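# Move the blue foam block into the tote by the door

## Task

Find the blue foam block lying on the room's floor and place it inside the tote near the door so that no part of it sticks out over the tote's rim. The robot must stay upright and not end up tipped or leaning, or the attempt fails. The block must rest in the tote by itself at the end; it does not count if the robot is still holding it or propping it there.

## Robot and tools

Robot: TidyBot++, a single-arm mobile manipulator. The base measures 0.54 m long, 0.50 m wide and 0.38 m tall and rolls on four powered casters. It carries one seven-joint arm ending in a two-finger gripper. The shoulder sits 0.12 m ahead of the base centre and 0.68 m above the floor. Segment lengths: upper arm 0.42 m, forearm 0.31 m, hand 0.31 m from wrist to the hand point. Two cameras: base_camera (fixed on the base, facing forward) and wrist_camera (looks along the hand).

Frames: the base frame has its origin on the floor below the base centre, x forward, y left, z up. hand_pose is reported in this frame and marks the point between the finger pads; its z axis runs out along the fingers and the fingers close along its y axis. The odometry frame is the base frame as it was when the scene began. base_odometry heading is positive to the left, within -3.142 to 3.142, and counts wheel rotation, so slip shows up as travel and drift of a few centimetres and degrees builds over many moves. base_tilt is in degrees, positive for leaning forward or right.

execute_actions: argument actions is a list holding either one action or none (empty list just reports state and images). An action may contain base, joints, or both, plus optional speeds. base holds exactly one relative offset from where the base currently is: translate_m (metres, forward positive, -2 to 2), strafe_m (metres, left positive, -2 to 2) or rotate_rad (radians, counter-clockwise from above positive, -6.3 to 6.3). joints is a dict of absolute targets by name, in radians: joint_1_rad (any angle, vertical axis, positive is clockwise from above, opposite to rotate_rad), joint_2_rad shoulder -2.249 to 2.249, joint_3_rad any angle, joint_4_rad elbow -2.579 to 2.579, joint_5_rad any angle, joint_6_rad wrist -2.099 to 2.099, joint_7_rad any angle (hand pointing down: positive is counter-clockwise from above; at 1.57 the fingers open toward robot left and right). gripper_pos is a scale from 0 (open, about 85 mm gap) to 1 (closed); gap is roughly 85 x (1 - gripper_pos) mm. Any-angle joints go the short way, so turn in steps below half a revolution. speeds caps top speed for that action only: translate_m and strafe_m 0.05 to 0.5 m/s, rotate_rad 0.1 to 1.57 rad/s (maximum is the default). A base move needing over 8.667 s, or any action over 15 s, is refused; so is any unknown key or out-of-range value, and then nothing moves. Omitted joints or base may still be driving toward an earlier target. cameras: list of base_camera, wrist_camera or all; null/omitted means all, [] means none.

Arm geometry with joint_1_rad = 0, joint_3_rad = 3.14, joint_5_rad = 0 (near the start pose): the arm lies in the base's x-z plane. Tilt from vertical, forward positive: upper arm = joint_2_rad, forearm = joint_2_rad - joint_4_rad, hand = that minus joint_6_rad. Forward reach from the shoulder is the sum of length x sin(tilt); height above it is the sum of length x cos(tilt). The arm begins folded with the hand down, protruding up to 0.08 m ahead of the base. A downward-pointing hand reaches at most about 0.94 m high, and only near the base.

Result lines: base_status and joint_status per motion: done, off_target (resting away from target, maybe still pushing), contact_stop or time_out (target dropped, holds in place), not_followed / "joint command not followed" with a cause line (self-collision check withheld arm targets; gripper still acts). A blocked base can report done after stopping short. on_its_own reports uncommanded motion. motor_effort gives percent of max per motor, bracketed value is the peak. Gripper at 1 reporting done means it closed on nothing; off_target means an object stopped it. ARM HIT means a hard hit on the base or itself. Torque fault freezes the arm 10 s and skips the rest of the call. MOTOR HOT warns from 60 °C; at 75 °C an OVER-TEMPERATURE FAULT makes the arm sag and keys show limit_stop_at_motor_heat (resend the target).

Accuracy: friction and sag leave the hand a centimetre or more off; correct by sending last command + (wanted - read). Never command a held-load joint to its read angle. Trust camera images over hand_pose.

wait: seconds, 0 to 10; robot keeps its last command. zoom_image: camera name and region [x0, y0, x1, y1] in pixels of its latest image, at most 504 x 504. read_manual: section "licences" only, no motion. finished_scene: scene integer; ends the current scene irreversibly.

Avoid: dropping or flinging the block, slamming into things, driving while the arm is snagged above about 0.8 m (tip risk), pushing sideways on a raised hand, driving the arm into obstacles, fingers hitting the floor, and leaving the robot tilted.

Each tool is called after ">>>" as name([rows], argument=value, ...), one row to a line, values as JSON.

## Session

>>> execute_actions(actions=[])

Scene clock: 0.00 s.
base_odometry: x=+0.000 y=+0.000 heading=+0.000 (m, m, rad; odometry frame)
base_tilt: forward=-0.1 right=+0.4 (deg)
base_status: not commanded
joint_positions: joint_1_rad=-0.034 joint_2_rad=-0.302 joint_3_rad=+3.103 joint_4_rad=-2.503 joint_5_rad=-0.058 joint_6_rad=-0.842 joint_7_rad=+1.540 gripper_pos=+0.000
joint_status: not commanded
motor_effort: joint_1_rad=+0 joint_2_rad=+0 joint_3_rad=+0 joint_4_rad=+8 joint_5_rad=+0 joint_6_rad=+0 joint_7_rad=+1 (%)
hand_pose: x=+0.2770 y=+0.0248 z=+0.5886 quat_wxyz=(-0.019, +0.999, +0.002, +0.049) (m; base frame)
pictures: base_camera, wrist_camera
Images, in order (width x height): base_camera 644x364, wrist_camera 644x476.

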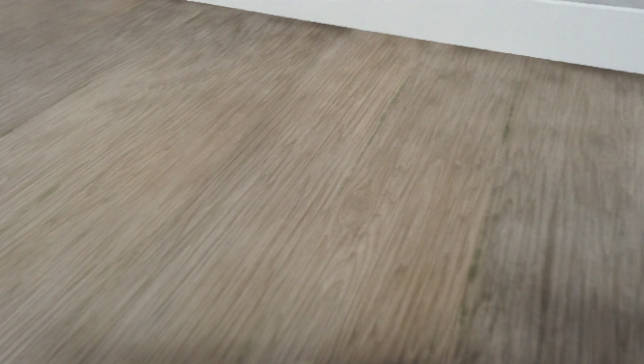

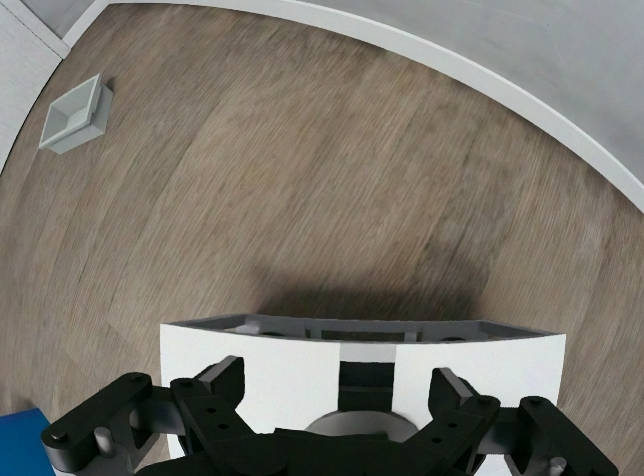

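>>> execute_actions([
  {"joints":{"joint_6_rad":0.0,"joint_1_rad":-1.6}},
], cameras=["wrist_camera"])

>>> execute_actions([
  {"joints":{"joint_1_rad":-3.4}},
], cameras=["wrist_camera"])

Scene clock: 3.23 s.
base_odometry: x=+0.000 y=+0.000 heading=+0.000 (m, m, rad; odometry frame)
base_tilt: forward=-0.1 right=+0.4 (deg)
base_status: not commanded
joint_positions: joint_1_rad=-1.578 joint_2_rad=-0.302 joint_3_rad=+3.103 joint_4_rad=-2.503 joint_5_rad=-0.058 joint_6_rad=-0.041 joint_7_rad=+1.540 gripper_pos=+0.000
joint_status: all done
motor_effort: joint_1_rad=+0(1) joint_2_rad=-6(5) joint_3_rad=+0(1) joint_4_rad=+15(15) joint_5_rad=+0(1) joint_6_rad=+7(7) joint_7_rad=+0(1) (%)
hand_pose: x=+0.1002 y=+0.3718 z=+0.7046 quat_wxyz=(-0.325, +0.648, +0.625, +0.290) (m; base frame)
pictures: wrist_camera
Images, in order (width x height): wrist_camera 644x476.

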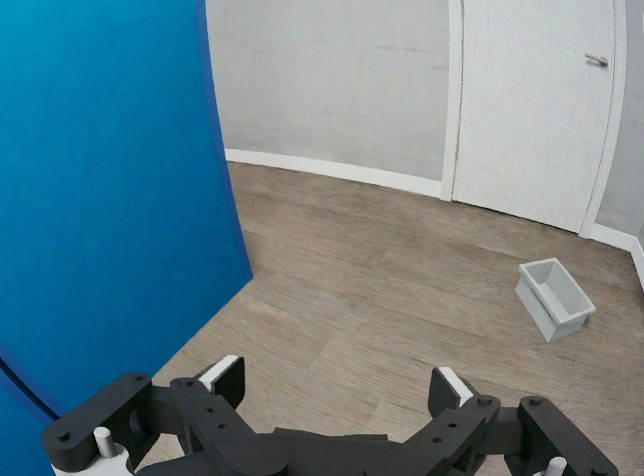

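Scene clock: 6.20 s.
base_odometry: x=+0.000 y=+0.000 heading=+0.000 (m, m, rad; odometry frame)
base_tilt: forward=-0.1 right=+0.4 (deg)
base_status: not commanded
joint_positions: joint_1_rad=-3.378 joint_2_rad=-0.302 joint_3_rad=+3.103 joint_4_rad=-2.503 joint_5_rad=-0.058 joint_6_rad=-0.041 joint_7_rad=+1.540 gripper_pos=+0.000
joint_status: all done
motor_effort: joint_1_rad=+0(1) joint_2_rad=-5(6) joint_3_rad=+0(1) joint_4_rad=+16(15) joint_5_rad=+0(0) joint_6_rad=+7(8) joint_7_rad=+1(1) (%)
hand_pose: x=-0.2388 y=-0.1028 z=+0.7047 quat_wxyz=(-0.429, -0.086, +0.896, -0.074) (m; base frame)
pictures: wrist_camera
Images, in order (width x height): wrist_camera 644x476.

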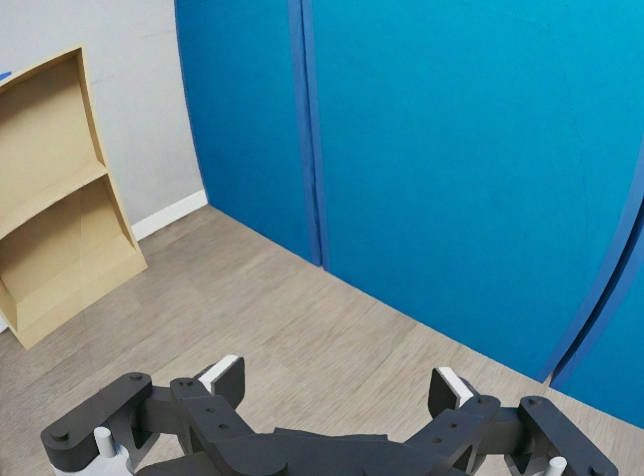

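>>> execute_actions([
  {"base":{"rotate_rad":1.12},"joints":{"joint_1_rad":-3.2}},
])

Scene clock: 8.80 s.
base_odometry: x=+0.000 y=+0.000 heading=+1.119 (m, m, rad; odometry frame)
base_tilt: forward=-0.1 right=+0.5 (deg)
base_status: done
joint_positions: joint_1_rad=-3.219 joint_2_rad=-0.302 joint_3_rad=+3.103 joint_4_rad=-2.503 joint_5_rad=-0.058 joint_6_rad=-0.041 joint_7_rad=+1.540 gripper_pos=+0.000
joint_status: all done
motor_effort: joint_1_rad=+0(0) joint_2_rad=-6(6) joint_3_rad=+0(1) joint_4_rad=+16(16) joint_5_rad=+0(0) joint_6_rad=+7(8) joint_7_rad=+1(1) (%)
hand_pose: x=-0.2506 y=-0.0447 z=+0.7047 quat_wxyz=(-0.433, -0.015, +0.900, -0.040) (m; base frame)
pictures: base_camera, wrist_camera
Images, in order (width x height): base_camera 644x364, wrist_camera 644x476.

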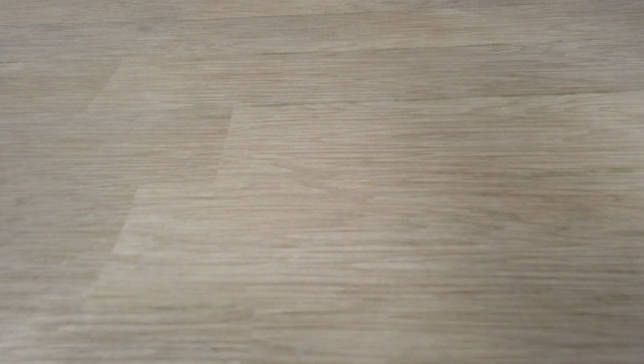

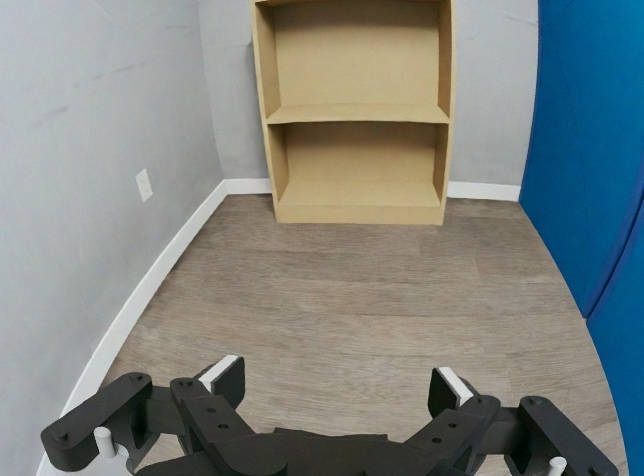

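>>> execute_actions([
  {"base":{"strafe_m":0.25},"joints":{"joint_1_rad":-0.5,"joint_6_rad":-0.3}},
], cameras=[])

>>> execute_actions([
  {"base":{"translate_m":1.0},"joints":{"joint_6_rad":-0.2}},
])

Scene clock: 13.30 s.
base_odometry: x=-0.225 y=+0.109 heading=+1.120 (m, m, rad; odometry frame)
base_tilt: forward=-0.1 right=+0.4 (deg)
base_status: done
joint_positions: joint_1_rad=-0.522 joint_2_rad=-0.302 joint_3_rad=+3.103 joint_4_rad=-2.503 joint_5_rad=-0.058 joint_6_rad=-0.258 joint_7_rad=+1.540 gripper_pos=+0.000
joint_status: all done
motor_effort: joint_1_rad=+0(2) joint_2_rad=-5(6) joint_3_rad=+0(2) joint_4_rad=+15(15) joint_5_rad=+0(1) joint_6_rad=+7(8) joint_7_rad=+0(1) (%)
hand_pose: x=+0.3916 y=+0.1769 z=+0.6567 quat_wxyz=(-0.108, +0.915, +0.225, +0.317) (m; base frame)
pictures: none
No camera images: the call's "cameras" was empty. Leave "cameras" out to get every camera's image.

Scene clock: 16.57 s.
base_odometry: x=+0.210 y=+1.010 heading=+1.121 (m, m, rad; odometry frame)
base_tilt: forward=-0.1 right=+0.4 (deg)
base_status: done
joint_positions: joint_1_rad=-0.522 joint_2_rad=-0.302 joint_3_rad=+3.103 joint_4_rad=-2.503 joint_5_rad=-0.058 joint_6_rad=-0.238 joint_7_rad=+1.540 gripper_pos=+0.000
joint_status: all done
motor_effort: joint_1_rad=+0(0) joint_2_rad=-5(6) joint_3_rad=+0(1) joint_4_rad=+15(16) joint_5_rad=+0(0) joint_6_rad=+7(7) joint_7_rad=+1(1) (%)
hand_pose: x=+0.3957 y=+0.1792 z=+0.6607 quat_wxyz=(-0.110, +0.912, +0.224, +0.326) (m; base frame)
pictures: base_camera, wrist_camera
Images, in order (width x height): base_camera 644x364, wrist_camera 644x476.

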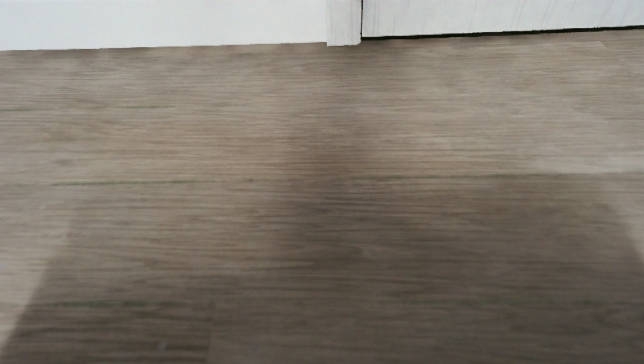

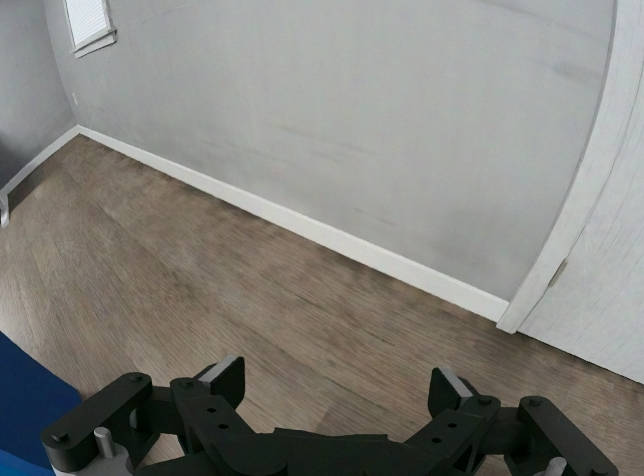

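>>> execute_actions([
  {"base":{"rotate_rad":0.04},"joints":{"joint_1_rad":-1.5}},
], cameras=[])

>>> execute_actions([
  {"base":{"translate_m":0.4}},
])

Scene clock: 19.40 s.
base_odometry: x=+0.210 y=+1.010 heading=+1.160 (m, m, rad; odometry frame)
base_tilt: forward=-0.1 right=+0.4 (deg)
base_status: done
joint_positions: joint_1_rad=-1.478 joint_2_rad=-0.302 joint_3_rad=+3.103 joint_4_rad=-2.503 joint_5_rad=-0.058 joint_6_rad=-0.238 joint_7_rad=+1.540 gripper_pos=+0.000
joint_status: all done
motor_effort: joint_1_rad=+0(0) joint_2_rad=-4(6) joint_3_rad=+0(1) joint_4_rad=+15(15) joint_5_rad=+0(0) joint_6_rad=+7(7) joint_7_rad=+1(1) (%)
hand_pose: x=+0.1321 y=+0.3294 z=+0.6607 quat_wxyz=(-0.248, +0.707, +0.618, +0.239) (m; base frame)
pictures: none
No camera images: the call's "cameras" was empty. Leave "cameras" out to get every camera's image.

Scene clock: 21.53 s.
base_odometry: x=+0.369 y=+1.377 heading=+1.161 (m, m, rad; odometry frame)
base_tilt: forward=-0.1 right=+0.4 (deg)
base_status: done
joint_positions: joint_1_rad=-1.479 joint_2_rad=-0.302 joint_3_rad=+3.103 joint_4_rad=-2.503 joint_5_rad=-0.058 joint_6_rad=-0.238 joint_7_rad=+1.540 gripper_pos=+0.000
joint_status: not commanded
motor_effort: joint_1_rad=+1(0) joint_2_rad=-5(6) joint_3_rad=+1(1) joint_4_rad=+15(15) joint_5_rad=+0(1) joint_6_rad=+7(6) joint_7_rad=+1(1) (%)
hand_pose: x=+0.1320 y=+0.3294 z=+0.6607 quat_wxyz=(-0.248, +0.707, +0.618, +0.239) (m; base frame)
pictures: base_camera, wrist_camera
Images, in order (width x height): base_camera 644x364, wrist_camera 644x476.

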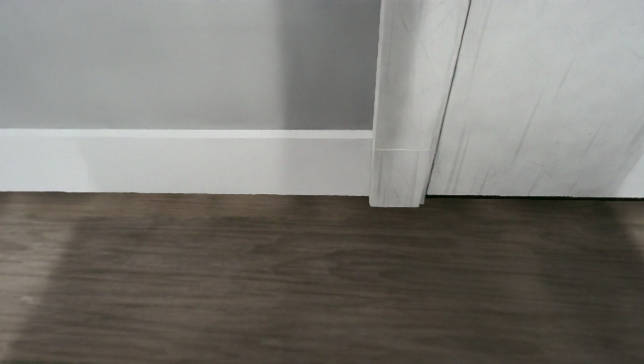

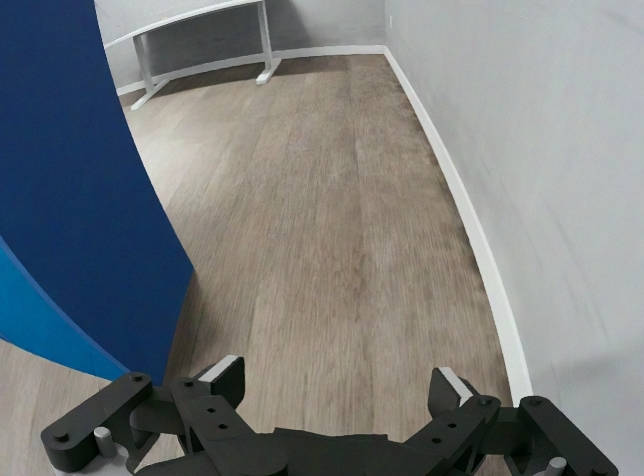

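>>> execute_actions([
  {"base":{"strafe_m":1.6},"joints":{"joint_6_rad":-0.1}},
])

>>> execute_actions([
  {"joints":{"joint_1_rad":-2.6}},
], cameras=["wrist_camera"])

Scene clock: 26.53 s.
base_odometry: x=-1.098 y=+2.016 heading=+1.161 (m, m, rad; odometry frame)
base_tilt: forward=-0.1 right=+0.4 (deg)
base_status: done
joint_positions: joint_1_rad=-1.479 joint_2_rad=-0.302 joint_3_rad=+3.103 joint_4_rad=-2.503 joint_5_rad=-0.058 joint_6_rad=-0.133 joint_7_rad=+1.540 gripper_pos=+0.000
joint_status: all done
motor_effort: joint_1_rad=+0(0) joint_2_rad=-5(8) joint_3_rad=+0(0) joint_4_rad=+15(17) joint_5_rad=+0(0) joint_6_rad=+7(8) joint_7_rad=+1(1) (%)
hand_pose: x=+0.1349 y=+0.3531 z=+0.6830 quat_wxyz=(-0.281, +0.693, +0.605, +0.275) (m; base frame)
pictures: base_camera, wrist_camera
Images, in order (width x height): base_camera 644x364, wrist_camera 644x476.

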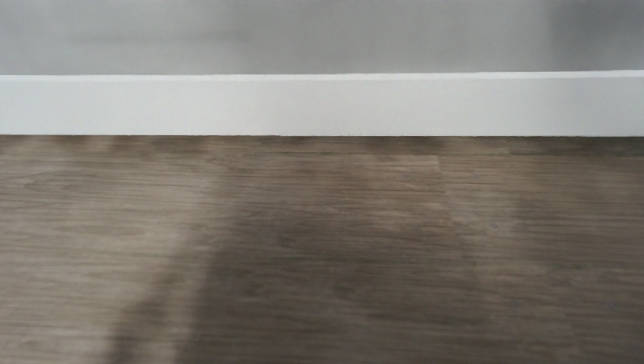

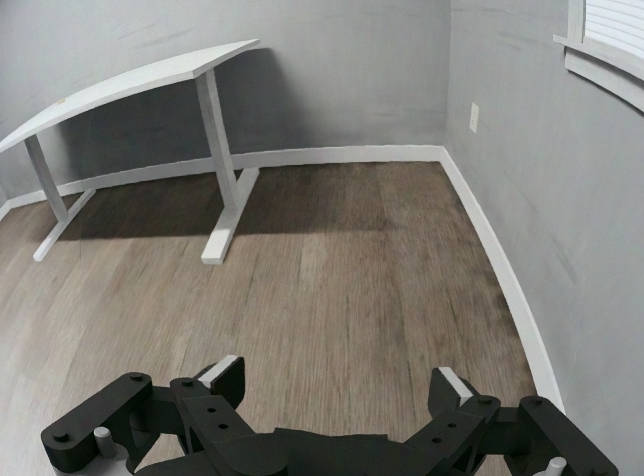

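Scene clock: 28.90 s.
base_odometry: x=-1.098 y=+2.016 heading=+1.161 (m, m, rad; odometry frame)
base_tilt: forward=-0.1 right=+0.4 (deg)
base_status: not commanded
joint_positions: joint_1_rad=-2.578 joint_2_rad=-0.302 joint_3_rad=+3.103 joint_4_rad=-2.503 joint_5_rad=-0.058 joint_6_rad=-0.133 joint_7_rad=+1.540 gripper_pos=+0.000
joint_status: all done
motor_effort: joint_1_rad=+0(1) joint_2_rad=-5(5) joint_3_rad=+0(1) joint_4_rad=+15(15) joint_5_rad=+0(1) joint_6_rad=+8(8) joint_7_rad=+1(1) (%)
hand_pose: x=-0.1884 y=+0.1744 z=+0.6830 quat_wxyz=(-0.383, +0.274, +0.878, +0.087) (m; base frame)
pictures: wrist_camera
Images, in order (width x height): wrist_camera 644x476.

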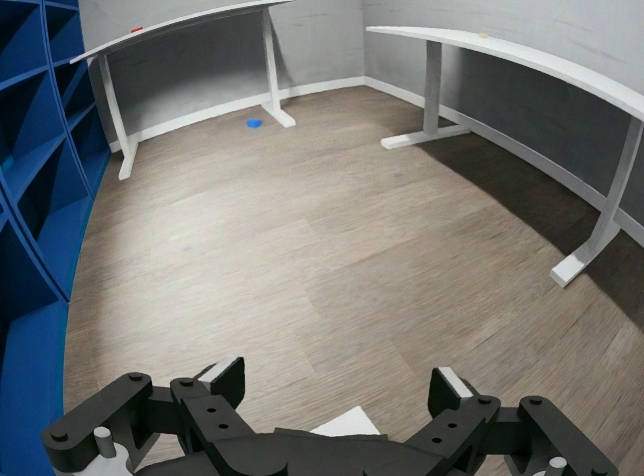

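>>> zoom_image(camera="wrist_camera", region=[180, 70, 340, 170])

Region (180, 70, 340, 170) of wrist_camera's 644x476 image, scaled by 3.150; it fills the top 315 rows of this view, and the rest is white.

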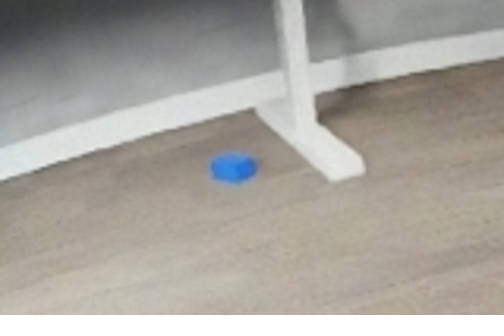

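>>> execute_actions([
  {"base":{"rotate_rad":2.83},"joints":{"joint_1_rad":0,"joint_6_rad":-0.2}},
], cameras=[])

>>> execute_actions([
  {"base":{"translate_m":0.9}},
])

Scene clock: 33.37 s.
base_odometry: x=-1.098 y=+2.016 heading=-2.293 (m, m, rad; odometry frame)
base_tilt: forward=-0.1 right=+0.4 (deg)
base_status: done
joint_positions: joint_1_rad=-0.022 joint_2_rad=-0.302 joint_3_rad=+3.103 joint_4_rad=-2.503 joint_5_rad=-0.058 joint_6_rad=-0.158 joint_7_rad=+1.540 gripper_pos=+0.000
joint_status: all done
motor_effort: joint_1_rad=+0(0) joint_2_rad=-5(6) joint_3_rad=+0(1) joint_4_rad=+15(15) joint_5_rad=+0(0) joint_6_rad=+6(7) joint_7_rad=+1(1) (%)
hand_pose: x=+0.4662 y=+0.0243 z=+0.6775 quat_wxyz=(-0.027, +0.924, -0.010, +0.381) (m; base frame)
pictures: none
No camera images: the call's "cameras" was empty. Leave "cameras" out to get every camera's image.

Scene clock: 36.47 s.
base_odometry: x=-1.693 y=+1.340 heading=-2.293 (m, m, rad; odometry frame)
base_tilt: forward=-0.1 right=+0.4 (deg)
base_status: done
joint_positions: joint_1_rad=-0.022 joint_2_rad=-0.302 joint_3_rad=+3.103 joint_4_rad=-2.503 joint_5_rad=-0.058 joint_6_rad=-0.161 joint_7_rad=+1.540 gripper_pos=+0.000
joint_status: not commanded
motor_effort: joint_1_rad=+0(0) joint_2_rad=-5(7) joint_3_rad=+0(0) joint_4_rad=+15(16) joint_5_rad=-1(0) joint_6_rad=+7(7) joint_7_rad=+0(1) (%)
hand_pose: x=+0.4655 y=+0.0243 z=+0.6768 quat_wxyz=(-0.027, +0.925, -0.010, +0.379) (m; base frame)
pictures: base_camera, wrist_camera
Images, in order (width x height): base_camera 644x364, wrist_camera 644x476.

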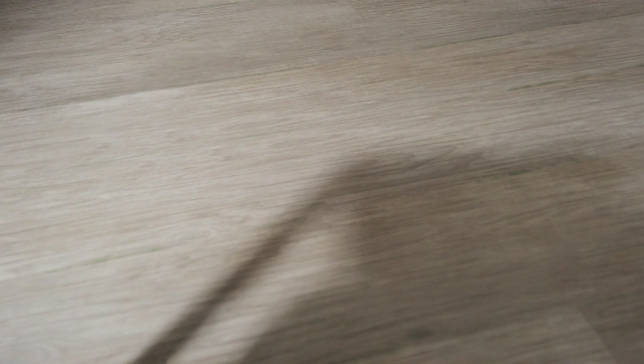

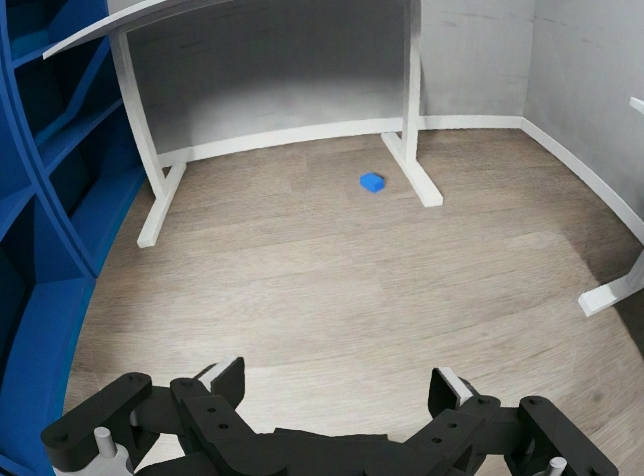

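>>> execute_actions([
  {"base":{"rotate_rad":-0.12},"joints":{"joint_1_rad":0,"joint_2_rad":1.9,"joint_3_rad":3.14,"joint_4_rad":0.055,"joint_5_rad":0,"joint_6_rad":-1.295,"joint_7_rad":1.57}},
], cameras=[])

>>> execute_actions([
  {"base":{"translate_m":0.65}},
])

Scene clock: 40.97 s.
base_odometry: x=-1.693 y=+1.340 heading=-2.413 (m, m, rad; odometry frame)
base_tilt: forward=+0.0 right=+0.4 (deg)
base_status: done
joint_positions: joint_1_rad=-0.018 joint_2_rad=+1.889 joint_3_rad=+3.116 joint_4_rad=+0.031 joint_5_rad=-0.033 joint_6_rad=-1.254 joint_7_rad=+1.540 gripper_pos=+0.000
joint_status: all done
motor_effort: joint_1_rad=+0(1) joint_2_rad=-53(58) joint_3_rad=-1(2) joint_4_rad=+14(15) joint_5_rad=-1(1) joint_6_rad=+1(8) joint_7_rad=+1(1) (%)
hand_pose: x=+0.8293 y=+0.0311 z=+0.1511 quat_wxyz=(-0.028, +0.999, -0.015, +0.014) (m; base frame)
pictures: none
No camera images: the call's "cameras" was empty. Leave "cameras" out to get every camera's image.

Scene clock: 43.60 s.
base_odometry: x=-2.179 y=+0.907 heading=-2.413 (m, m, rad; odometry frame)
base_tilt: forward=+0.0 right=+0.4 (deg)
base_status: done
joint_positions: joint_1_rad=-0.017 joint_2_rad=+1.890 joint_3_rad=+3.116 joint_4_rad=+0.034 joint_5_rad=-0.032 joint_6_rad=-1.257 joint_7_rad=+1.540 gripper_pos=+0.000
joint_status: not commanded
motor_effort: joint_1_rad=+0(1) joint_2_rad=-54(56) joint_3_rad=-1(1) joint_4_rad=+14(15) joint_5_rad=-1(1) joint_6_rad=+2(2) joint_7_rad=+1(0) (%)
hand_pose: x=+0.8289 y=+0.0300 z=+0.1509 quat_wxyz=(-0.028, +0.999, -0.016, +0.014) (m; base frame)
pictures: base_camera, wrist_camera
Images, in order (width x height): base_camera 644x364, wrist_camera 644x476.

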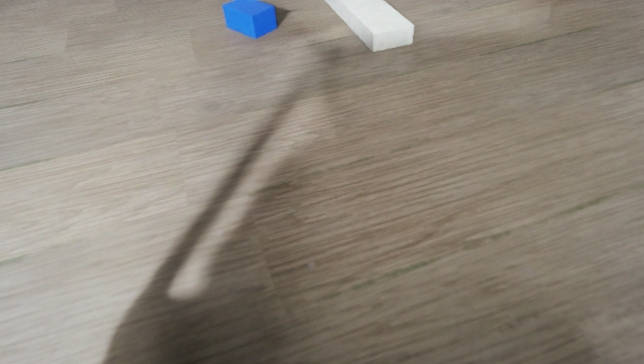

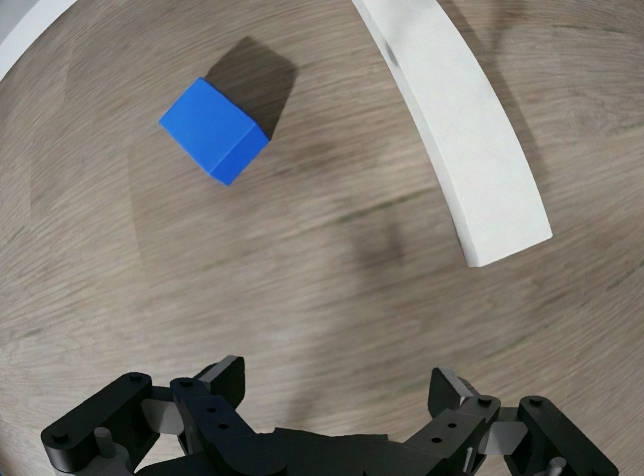

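>>> execute_actions([
  {"base":{"strafe_m":0.12},"joints":{"joint_7_rad":2.4}},
], cameras=[])

>>> execute_actions([
  {"base":{"translate_m":0.19},"joints":{"joint_4_rad":-0.1,"joint_6_rad":-1.18}},
])

Scene clock: 45.47 s.
base_odometry: x=-2.099 y=+0.817 heading=-2.413 (m, m, rad; odometry frame)
base_tilt: forward=+0.0 right=+0.4 (deg)
base_status: done
joint_positions: joint_1_rad=-0.012 joint_2_rad=+1.890 joint_3_rad=+3.117 joint_4_rad=+0.034 joint_5_rad=-0.029 joint_6_rad=-1.257 joint_7_rad=+2.391 gripper_pos=+0.000
joint_status: all done
motor_effort: joint_1_rad=-1(6) joint_2_rad=-53(54) joint_3_rad=-1(1) joint_4_rad=+14(14) joint_5_rad=-1(1) joint_6_rad=+1(3) joint_7_rad=+1(1) (%)
hand_pose: x=+0.8291 y=+0.0248 z=+0.1508 quat_wxyz=(-0.017, +0.918, +0.396, +0.023) (m; base frame)
pictures: none
No camera images: the call's "cameras" was empty. Leave "cameras" out to get every camera's image.

Scene clock: 47.03 s.
base_odometry: x=-2.240 y=+0.691 heading=-2.413 (m, m, rad; odometry frame)
base_tilt: forward=+0.0 right=+0.4 (deg)
base_status: done
joint_positions: joint_1_rad=-0.012 joint_2_rad=+1.897 joint_3_rad=+3.117 joint_4_rad=-0.084 joint_5_rad=-0.029 joint_6_rad=-1.218 joint_7_rad=+2.391 gripper_pos=+0.000
joint_status: all done
motor_effort: joint_1_rad=+0(2) joint_2_rad=-52(56) joint_3_rad=-1(1) joint_4_rad=+14(15) joint_5_rad=-1(1) joint_6_rad=+0(1) joint_7_rad=+1(1) (%)
hand_pose: x=+0.7879 y=+0.0253 z=+0.1113 quat_wxyz=(-0.034, +0.918, +0.396, -0.017) (m; base frame)
pictures: base_camera, wrist_camera
Images, in order (width x height): base_camera 644x364, wrist_camera 644x476.

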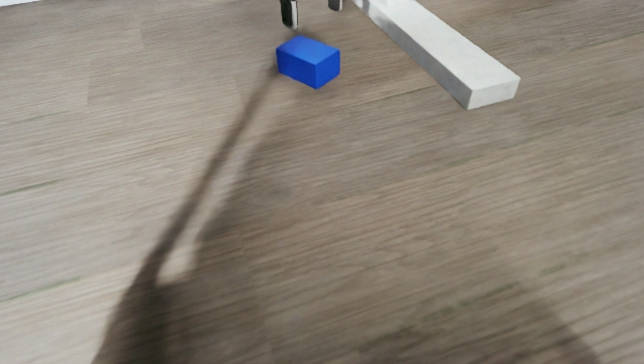

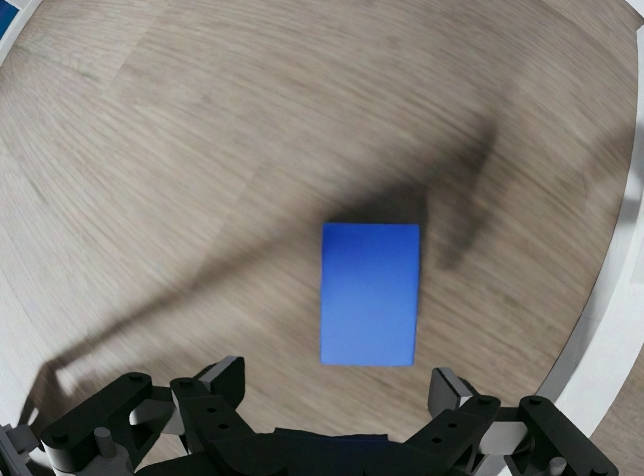

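>>> execute_actions([
  {"base":{"translate_m":0.05},"joints":{"joint_4_rad":-0.385,"joint_6_rad":-0.835}},
])

Scene clock: 51.47 s.
base_odometry: x=-2.278 y=+0.657 heading=-2.412 (m, m, rad; odometry frame)
base_tilt: forward=+0.0 right=+0.4 (deg)
base_status: done
joint_positions: joint_1_rad=-0.012 joint_2_rad=+1.901 joint_3_rad=+3.117 joint_4_rad=-0.368 joint_5_rad=-0.029 joint_6_rad=-0.876 joint_7_rad=+2.391 gripper_pos=+0.000
joint_status: all done
motor_effort: joint_1_rad=+1(4) joint_2_rad=-50(54) joint_3_rad=-1(1) joint_4_rad=+11(14) joint_5_rad=-1(1) joint_6_rad=+1(1) joint_7_rad=+1(1) (%)
hand_pose: x=+0.7566 y=+0.0254 z=+0.0325 quat_wxyz=(-0.021, +0.920, +0.392, +0.007) (m; base frame)
pictures: base_camera, wrist_camera
Images, in order (width x height): base_camera 644x364, wrist_camera 644x476.

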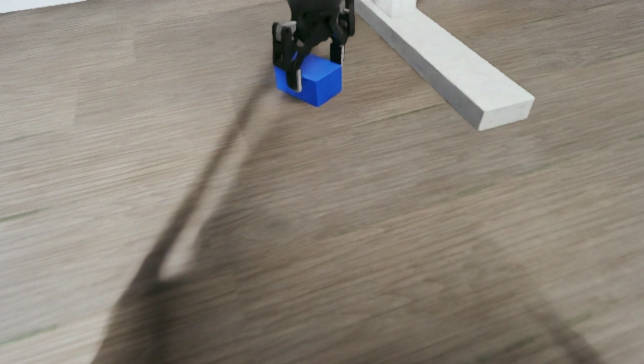

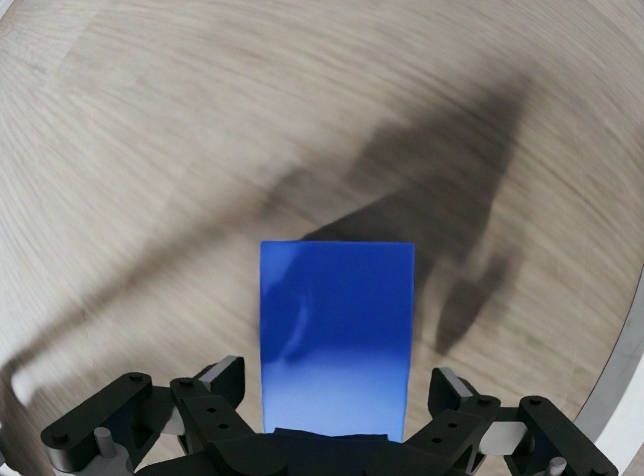

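>>> execute_actions([
  {"joints":{"gripper_pos":1}},
], cameras=[])

>>> execute_actions([
  {"joints":{"joint_4_rad":0.055,"joint_6_rad":-1.295}},
], cameras=[])

>>> execute_actions([
  {"base":{"translate_m":-0.8}},
])

Scene clock: 52.90 s.
base_odometry: x=-2.278 y=+0.657 heading=-2.412 (m, m, rad; odometry frame)
base_tilt: forward=+0.0 right=+0.4 (deg)
base_status: not commanded
joint_positions: joint_1_rad=-0.012 joint_2_rad=+1.897 joint_3_rad=+3.117 joint_4_rad=-0.368 joint_5_rad=-0.029 joint_6_rad=-0.876 joint_7_rad=+2.391 gripper_pos=+0.395
joint_status: gripper_pos off_target (ended at +0.395, target +1.000)
motor_effort: joint_1_rad=+1(0) joint_2_rad=-50(51) joint_3_rad=-1(1) joint_4_rad=+11(11) joint_5_rad=+0(1) joint_6_rad=+2(5) joint_7_rad=+1(1) (%)
hand_pose: x=+0.7593 y=+0.0254 z=+0.0350 quat_wxyz=(-0.020, +0.920, +0.392, +0.009) (m; base frame)
pictures: none
No camera images: the call's "cameras" was empty. Leave "cameras" out to get every camera's image.

Scene clock: 54.50 s.
base_odometry: x=-2.278 y=+0.657 heading=-2.412 (m, m, rad; odometry frame)
base_tilt: forward=+0.0 right=+0.4 (deg)
base_status: not commanded
joint_positions: joint_1_rad=-0.012 joint_2_rad=+1.899 joint_3_rad=+3.117 joint_4_rad=+0.033 joint_5_rad=-0.029 joint_6_rad=-1.254 joint_7_rad=+2.391 gripper_pos=+0.395
joint_status: all done
motor_effort: joint_1_rad=+0(0) joint_2_rad=-54(54) joint_3_rad=-1(1) joint_4_rad=+14(14) joint_5_rad=-1(0) joint_6_rad=+2(3) joint_7_rad=+1(1) (%)
hand_pose: x=+0.8250 y=+0.0248 z=+0.1446 quat_wxyz=(-0.019, +0.918, +0.396, +0.020) (m; base frame)
pictures: none
No camera images: the call's "cameras" was empty. Leave "cameras" out to get every camera's image.

Scene clock: 57.60 s.
base_odometry: x=-1.682 y=+1.191 heading=-2.411 (m, m, rad; odometry frame)
base_tilt: forward=-0.1 right=+0.4 (deg)
base_status: done
joint_positions: joint_1_rad=-0.009 joint_2_rad=+1.899 joint_3_rad=+3.118 joint_4_rad=+0.037 joint_5_rad=-0.028 joint_6_rad=-1.258 joint_7_rad=+2.391 gripper_pos=+0.395
joint_status: not commanded
motor_effort: joint_1_rad=+1(7) joint_2_rad=-53(56) joint_3_rad=-1(2) joint_4_rad=+14(15) joint_5_rad=-1(2) joint_6_rad=+1(2) joint_7_rad=+1(1) (%)
hand_pose: x=+0.8251 y=+0.0229 z=+0.1453 quat_wxyz=(-0.018, +0.918, +0.396, +0.020) (m; base frame)
pictures: base_camera, wrist_camera
Images, in order (width x height): base_camera 644x364, wrist_camera 644x476.

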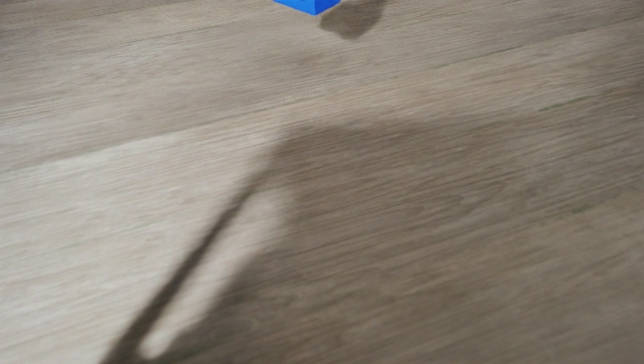

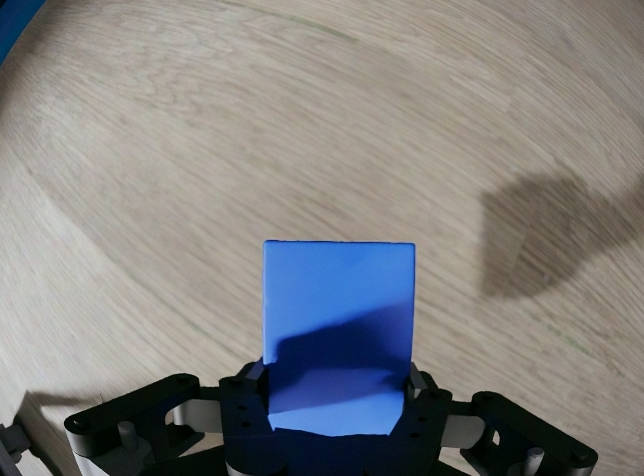

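>>> execute_actions([
  {"base":{"rotate_rad":0.43},"joints":{"joint_1_rad":0,"joint_2_rad":-0.33,"joint_4_rad":-2.5,"joint_6_rad":-0.3,"joint_7_rad":1.57}},
], cameras=[])

>>> execute_actions([
  {"base":{"translate_m":-1.0}},
], cameras=[])

>>> execute_actions([
  {"base":{"rotate_rad":1.571}},
])

Scene clock: 62.53 s.
base_odometry: x=-1.682 y=+1.191 heading=-1.981 (m, m, rad; odometry frame)
base_tilt: forward=-0.1 right=+0.4 (deg)
base_status: done
joint_positions: joint_1_rad=-0.002 joint_2_rad=-0.315 joint_3_rad=+3.126 joint_4_rad=-2.482 joint_5_rad=-0.022 joint_6_rad=-0.343 joint_7_rad=+1.600 gripper_pos=+0.395
joint_status: all done
motor_effort: joint_1_rad=+0(12) joint_2_rad=-4(57) joint_3_rad=+0(2) joint_4_rad=+15(17) joint_5_rad=-1(3) joint_6_rad=+6(7) joint_7_rad=+1(1) (%)
hand_pose: x=+0.4322 y=+0.0087 z=+0.6539 quat_wxyz=(-0.003, +0.951, +0.014, +0.310) (m; base frame)
pictures: none
No camera images: the call's "cameras" was empty. Leave "cameras" out to get every camera's image.

Scene clock: 65.87 s.
base_odometry: x=-1.284 y=+2.109 heading=-1.981 (m, m, rad; odometry frame)
base_tilt: forward=-0.1 right=+0.4 (deg)
base_status: done
joint_positions: joint_1_rad=-0.002 joint_2_rad=-0.319 joint_3_rad=+3.126 joint_4_rad=-2.483 joint_5_rad=-0.022 joint_6_rad=-0.340 joint_7_rad=+1.600 gripper_pos=+0.395
joint_status: not commanded
motor_effort: joint_1_rad=+0(0) joint_2_rad=-5(8) joint_3_rad=+0(0) joint_4_rad=+15(16) joint_5_rad=+0(0) joint_6_rad=+8(6) joint_7_rad=+1(1) (%)
hand_pose: x=+0.4326 y=+0.0087 z=+0.6552 quat_wxyz=(-0.002, +0.950, +0.014, +0.313) (m; base frame)
pictures: none
No camera images: the call's "cameras" was empty. Leave "cameras" out to get every camera's image.

Scene clock: 68.17 s.
base_odometry: x=-1.284 y=+2.109 heading=-0.410 (m, m, rad; odometry frame)
base_tilt: forward=-0.1 right=+0.4 (deg)
base_status: done
joint_positions: joint_1_rad=-0.002 joint_2_rad=-0.319 joint_3_rad=+3.126 joint_4_rad=-2.483 joint_5_rad=-0.022 joint_6_rad=-0.340 joint_7_rad=+1.600 gripper_pos=+0.395
joint_status: not commanded
motor_effort: joint_1_rad=+0(1) joint_2_rad=-5(5) joint_3_rad=+0(1) joint_4_rad=+15(15) joint_5_rad=+0(1) joint_6_rad=+6(6) joint_7_rad=+1(1) (%)
hand_pose: x=+0.4327 y=+0.0087 z=+0.6552 quat_wxyz=(-0.002, +0.950, +0.014, +0.313) (m; base frame)
pictures: base_camera, wrist_camera
Images, in order (width x height): base_camera 644x364, wrist_camera 644x476.

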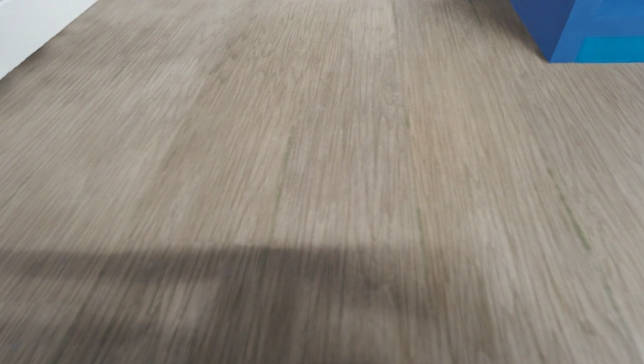

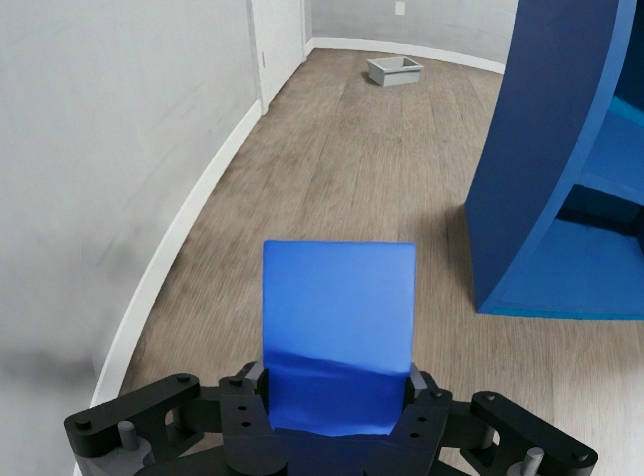

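>>> execute_actions([
  {"base":{"translate_m":1.3}},
])

Scene clock: 72.43 s.
base_odometry: x=-0.091 y=+1.591 heading=-0.410 (m, m, rad; odometry frame)
base_tilt: forward=-0.1 right=+0.4 (deg)
base_status: done
joint_positions: joint_1_rad=-0.002 joint_2_rad=-0.320 joint_3_rad=+3.126 joint_4_rad=-2.484 joint_5_rad=-0.022 joint_6_rad=-0.339 joint_7_rad=+1.600 gripper_pos=+0.395
joint_status: not commanded
motor_effort: joint_1_rad=+0(0) joint_2_rad=-4(6) joint_3_rad=+0(0) joint_4_rad=+15(16) joint_5_rad=-1(0) joint_6_rad=+6(8) joint_7_rad=+1(1) (%)
hand_pose: x=+0.4327 y=+0.0087 z=+0.6555 quat_wxyz=(-0.002, +0.949, +0.014, +0.314) (m; base frame)
pictures: base_camera, wrist_camera
Images, in order (width x height): base_camera 644x364, wrist_camera 644x476.

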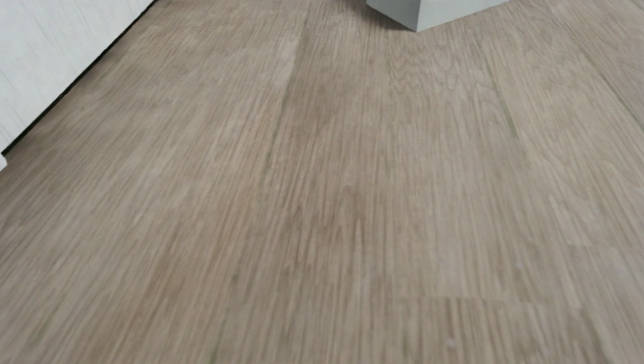

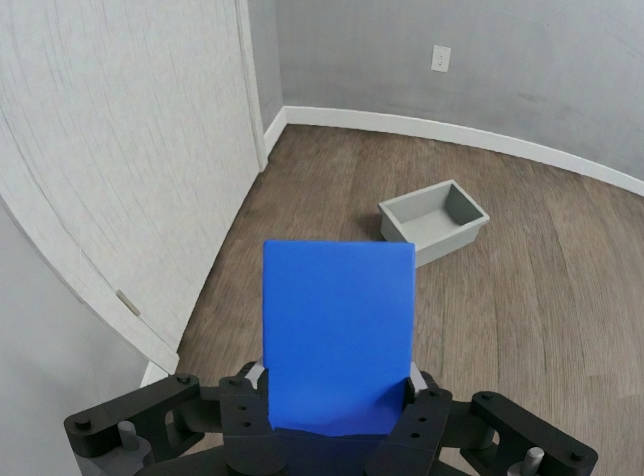

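>>> execute_actions([
  {"base":{"translate_m":0.33},"joints":{"joint_2_rad":1.58,"joint_4_rad":-0.36,"joint_6_rad":-1.2,"joint_7_rad":2.07}},
], cameras=[])

>>> execute_actions([
  {"base":{"strafe_m":-0.285}},
])

Scene clock: 77.27 s.
base_odometry: x=+0.212 y=+1.460 heading=-0.409 (m, m, rad; odometry frame)
base_tilt: forward=+0.0 right=+0.4 (deg)
base_status: done
joint_positions: joint_1_rad=-0.002 joint_2_rad=+1.572 joint_3_rad=+3.126 joint_4_rad=-0.385 joint_5_rad=-0.022 joint_6_rad=-1.159 joint_7_rad=+2.040 gripper_pos=+0.395
joint_status: all done
motor_effort: joint_1_rad=+0(0) joint_2_rad=-55(57) joint_3_rad=-1(1) joint_4_rad=+13(17) joint_5_rad=+0(1) joint_6_rad=+2(8) joint_7_rad=+1(1) (%)
hand_pose: x=+0.8388 y=+0.0156 z=+0.2518 quat_wxyz=(-0.014, +0.973, +0.229, +0.016) (m; base frame)
pictures: none
No camera images: the call's "cameras" was empty. Leave "cameras" out to get every camera's image.

Scene clock: 79.07 s.
base_odometry: x=+0.099 y=+1.198 heading=-0.408 (m, m, rad; odometry frame)
base_tilt: forward=-0.1 right=+0.5 (deg)
base_status: done
joint_positions: joint_1_rad=+0.008 joint_2_rad=+1.572 joint_3_rad=+3.126 joint_4_rad=-0.384 joint_5_rad=-0.022 joint_6_rad=-1.160 joint_7_rad=+2.040 gripper_pos=+0.395
joint_status: not commanded
motor_effort: joint_1_rad=+0(5) joint_2_rad=-55(57) joint_3_rad=-1(2) joint_4_rad=+14(14) joint_5_rad=-1(1) joint_6_rad=+2(2) joint_7_rad=+0(1) (%)
hand_pose: x=+0.8391 y=+0.0082 z=+0.2521 quat_wxyz=(-0.014, +0.974, +0.224, +0.017) (m; base frame)
pictures: base_camera, wrist_camera
Images, in order (width x height): base_camera 644x364, wrist_camera 644x476.

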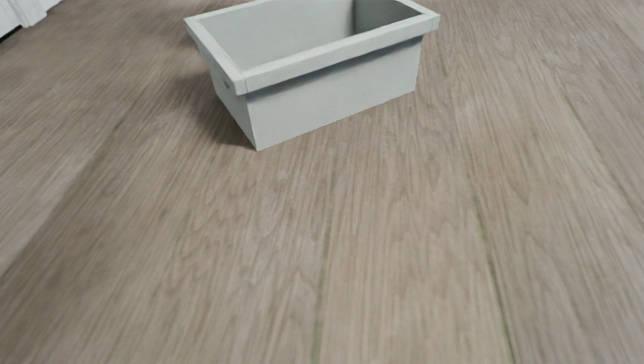

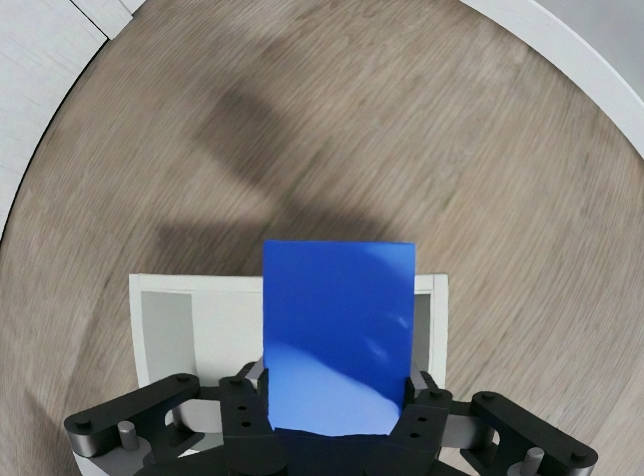

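>>> execute_actions([
  {"base":{"translate_m":-0.11}},
], cameras=[])

>>> execute_actions([
  {"base":{"strafe_m":0.012},"joints":{"joint_2_rad":1.66,"joint_4_rad":-0.44,"joint_6_rad":-0.85}},
])

Scene clock: 82.97 s.
base_odometry: x=+0.003 y=+1.240 heading=-0.408 (m, m, rad; odometry frame)
base_tilt: forward=+0.0 right=+0.4 (deg)
base_status: translate_m time_out (by the wheels' count: -0.105 of -0.110)
joint_positions: joint_1_rad=+0.008 joint_2_rad=+1.575 joint_3_rad=+3.126 joint_4_rad=-0.379 joint_5_rad=-0.021 joint_6_rad=-1.166 joint_7_rad=+2.040 gripper_pos=+0.395
joint_status: not commanded
motor_effort: joint_1_rad=+0(7) joint_2_rad=-56(59) joint_3_rad=-1(2) joint_4_rad=+14(17) joint_5_rad=-1(1) joint_6_rad=+2(5) joint_7_rad=+1(1) (%)
hand_pose: x=+0.8382 y=+0.0082 z=+0.2519 quat_wxyz=(-0.015, +0.974, +0.224, +0.015) (m; base frame)
pictures: none
No camera images: the call's "cameras" was empty. Leave "cameras" out to get every camera's image.

not run: a stop came earlier in this reply.

>>> execute_actions([
  {"base":{"translate_m":0.01}},
])

Scene clock: 83.93 s.
base_odometry: x=+0.012 y=+1.236 heading=-0.408 (m, m, rad; odometry frame)
base_tilt: forward=-0.1 right=+0.4 (deg)
base_status: done
joint_positions: joint_1_rad=+0.008 joint_2_rad=+1.575 joint_3_rad=+3.126 joint_4_rad=-0.378 joint_5_rad=-0.021 joint_6_rad=-1.166 joint_7_rad=+2.040 gripper_pos=+0.395
joint_status: not commanded
motor_effort: joint_1_rad=+0(1) joint_2_rad=-55(57) joint_3_rad=-1(1) joint_4_rad=+13(15) joint_5_rad=+0(1) joint_6_rad=+2(2) joint_7_rad=+1(1) (%)
hand_pose: x=+0.8388 y=+0.0082 z=+0.2523 quat_wxyz=(-0.014, +0.974, +0.224, +0.015) (m; base frame)
pictures: base_camera, wrist_camera
Images, in order (width x height): base_camera 644x364, wrist_camera 644x476.

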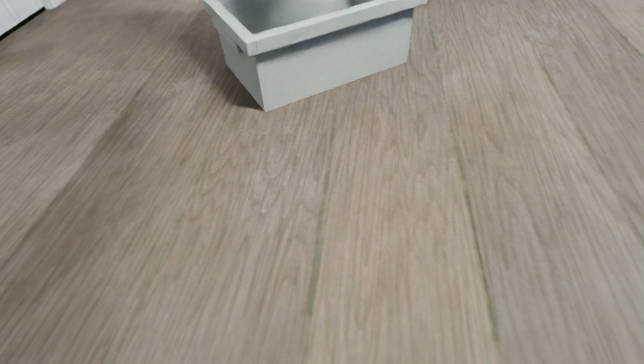

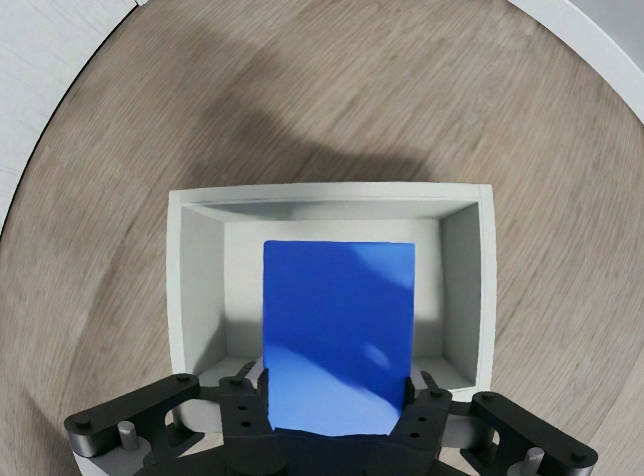

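>>> execute_actions([
  {"joints":{"joint_2_rad":1.67,"joint_4_rad":-0.44,"joint_6_rad":-0.85}},
])

>>> execute_actions([
  {"base":{"translate_m":0.02},"joints":{"joint_2_rad":1.74}},
])

Scene clock: 85.67 s.
base_odometry: x=+0.012 y=+1.236 heading=-0.408 (m, m, rad; odometry frame)
base_tilt: forward=-0.1 right=+0.5 (deg)
base_status: not commanded
joint_positions: joint_1_rad=+0.008 joint_2_rad=+1.674 joint_3_rad=+3.126 joint_4_rad=-0.427 joint_5_rad=-0.021 joint_6_rad=-0.882 joint_7_rad=+2.040 gripper_pos=+0.395
joint_status: all done
motor_effort: joint_1_rad=+0(0) joint_2_rad=-55(59) joint_3_rad=-1(1) joint_4_rad=+14(15) joint_5_rad=-1(1) joint_6_rad=+4(4) joint_7_rad=+0(1) (%)
hand_pose: x=+0.8582 y=+0.0071 z=+0.1724 quat_wxyz=(+0.003, +0.972, +0.220, +0.081) (m; base frame)
pictures: base_camera, wrist_camera
Images, in order (width x height): base_camera 644x364, wrist_camera 644x476.

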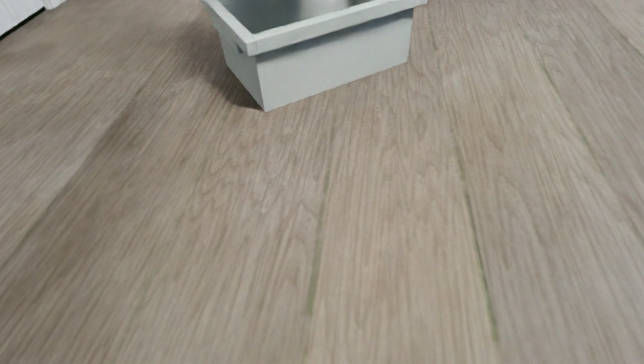

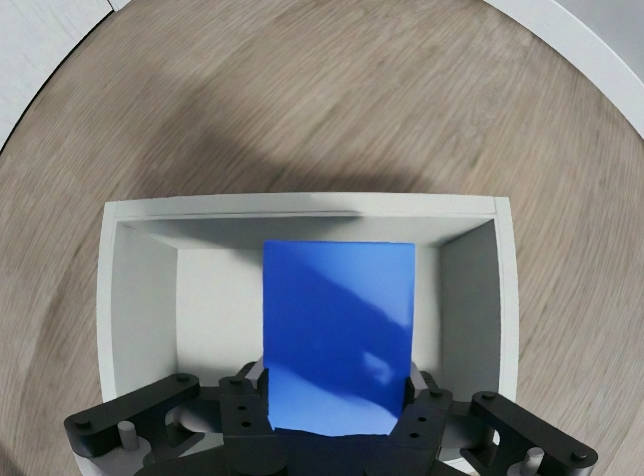

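Scene clock: 86.70 s.
base_odometry: x=+0.031 y=+1.227 heading=-0.407 (m, m, rad; odometry frame)
base_tilt: forward=-0.1 right=+0.4 (deg)
base_status: done
joint_positions: joint_1_rad=+0.008 joint_2_rad=+1.736 joint_3_rad=+3.126 joint_4_rad=-0.429 joint_5_rad=-0.021 joint_6_rad=-0.882 joint_7_rad=+2.040 gripper_pos=+0.395
joint_status: all done
motor_effort: joint_1_rad=+0(1) joint_2_rad=-52(56) joint_3_rad=-1(1) joint_4_rad=+12(15) joint_5_rad=-1(1) joint_6_rad=+2(3) joint_7_rad=+1(1) (%)
hand_pose: x=+0.8240 y=+0.0074 z=+0.1269 quat_wxyz=(-0.004, +0.974, +0.220, +0.050) (m; base frame)
pictures: base_camera, wrist_camera
Images, in order (width x height): base_camera 644x364, wrist_camera 644x476.

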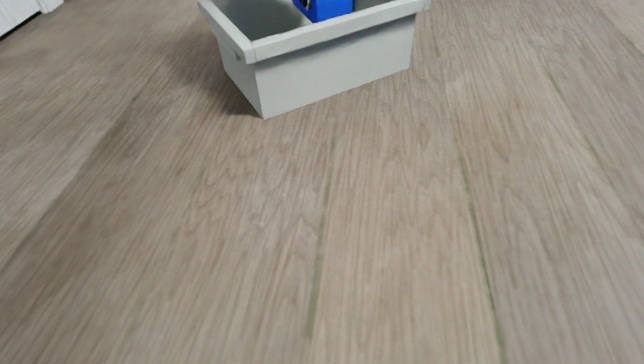

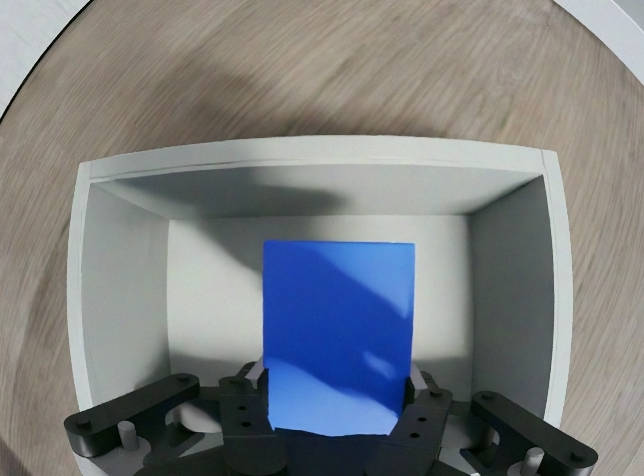

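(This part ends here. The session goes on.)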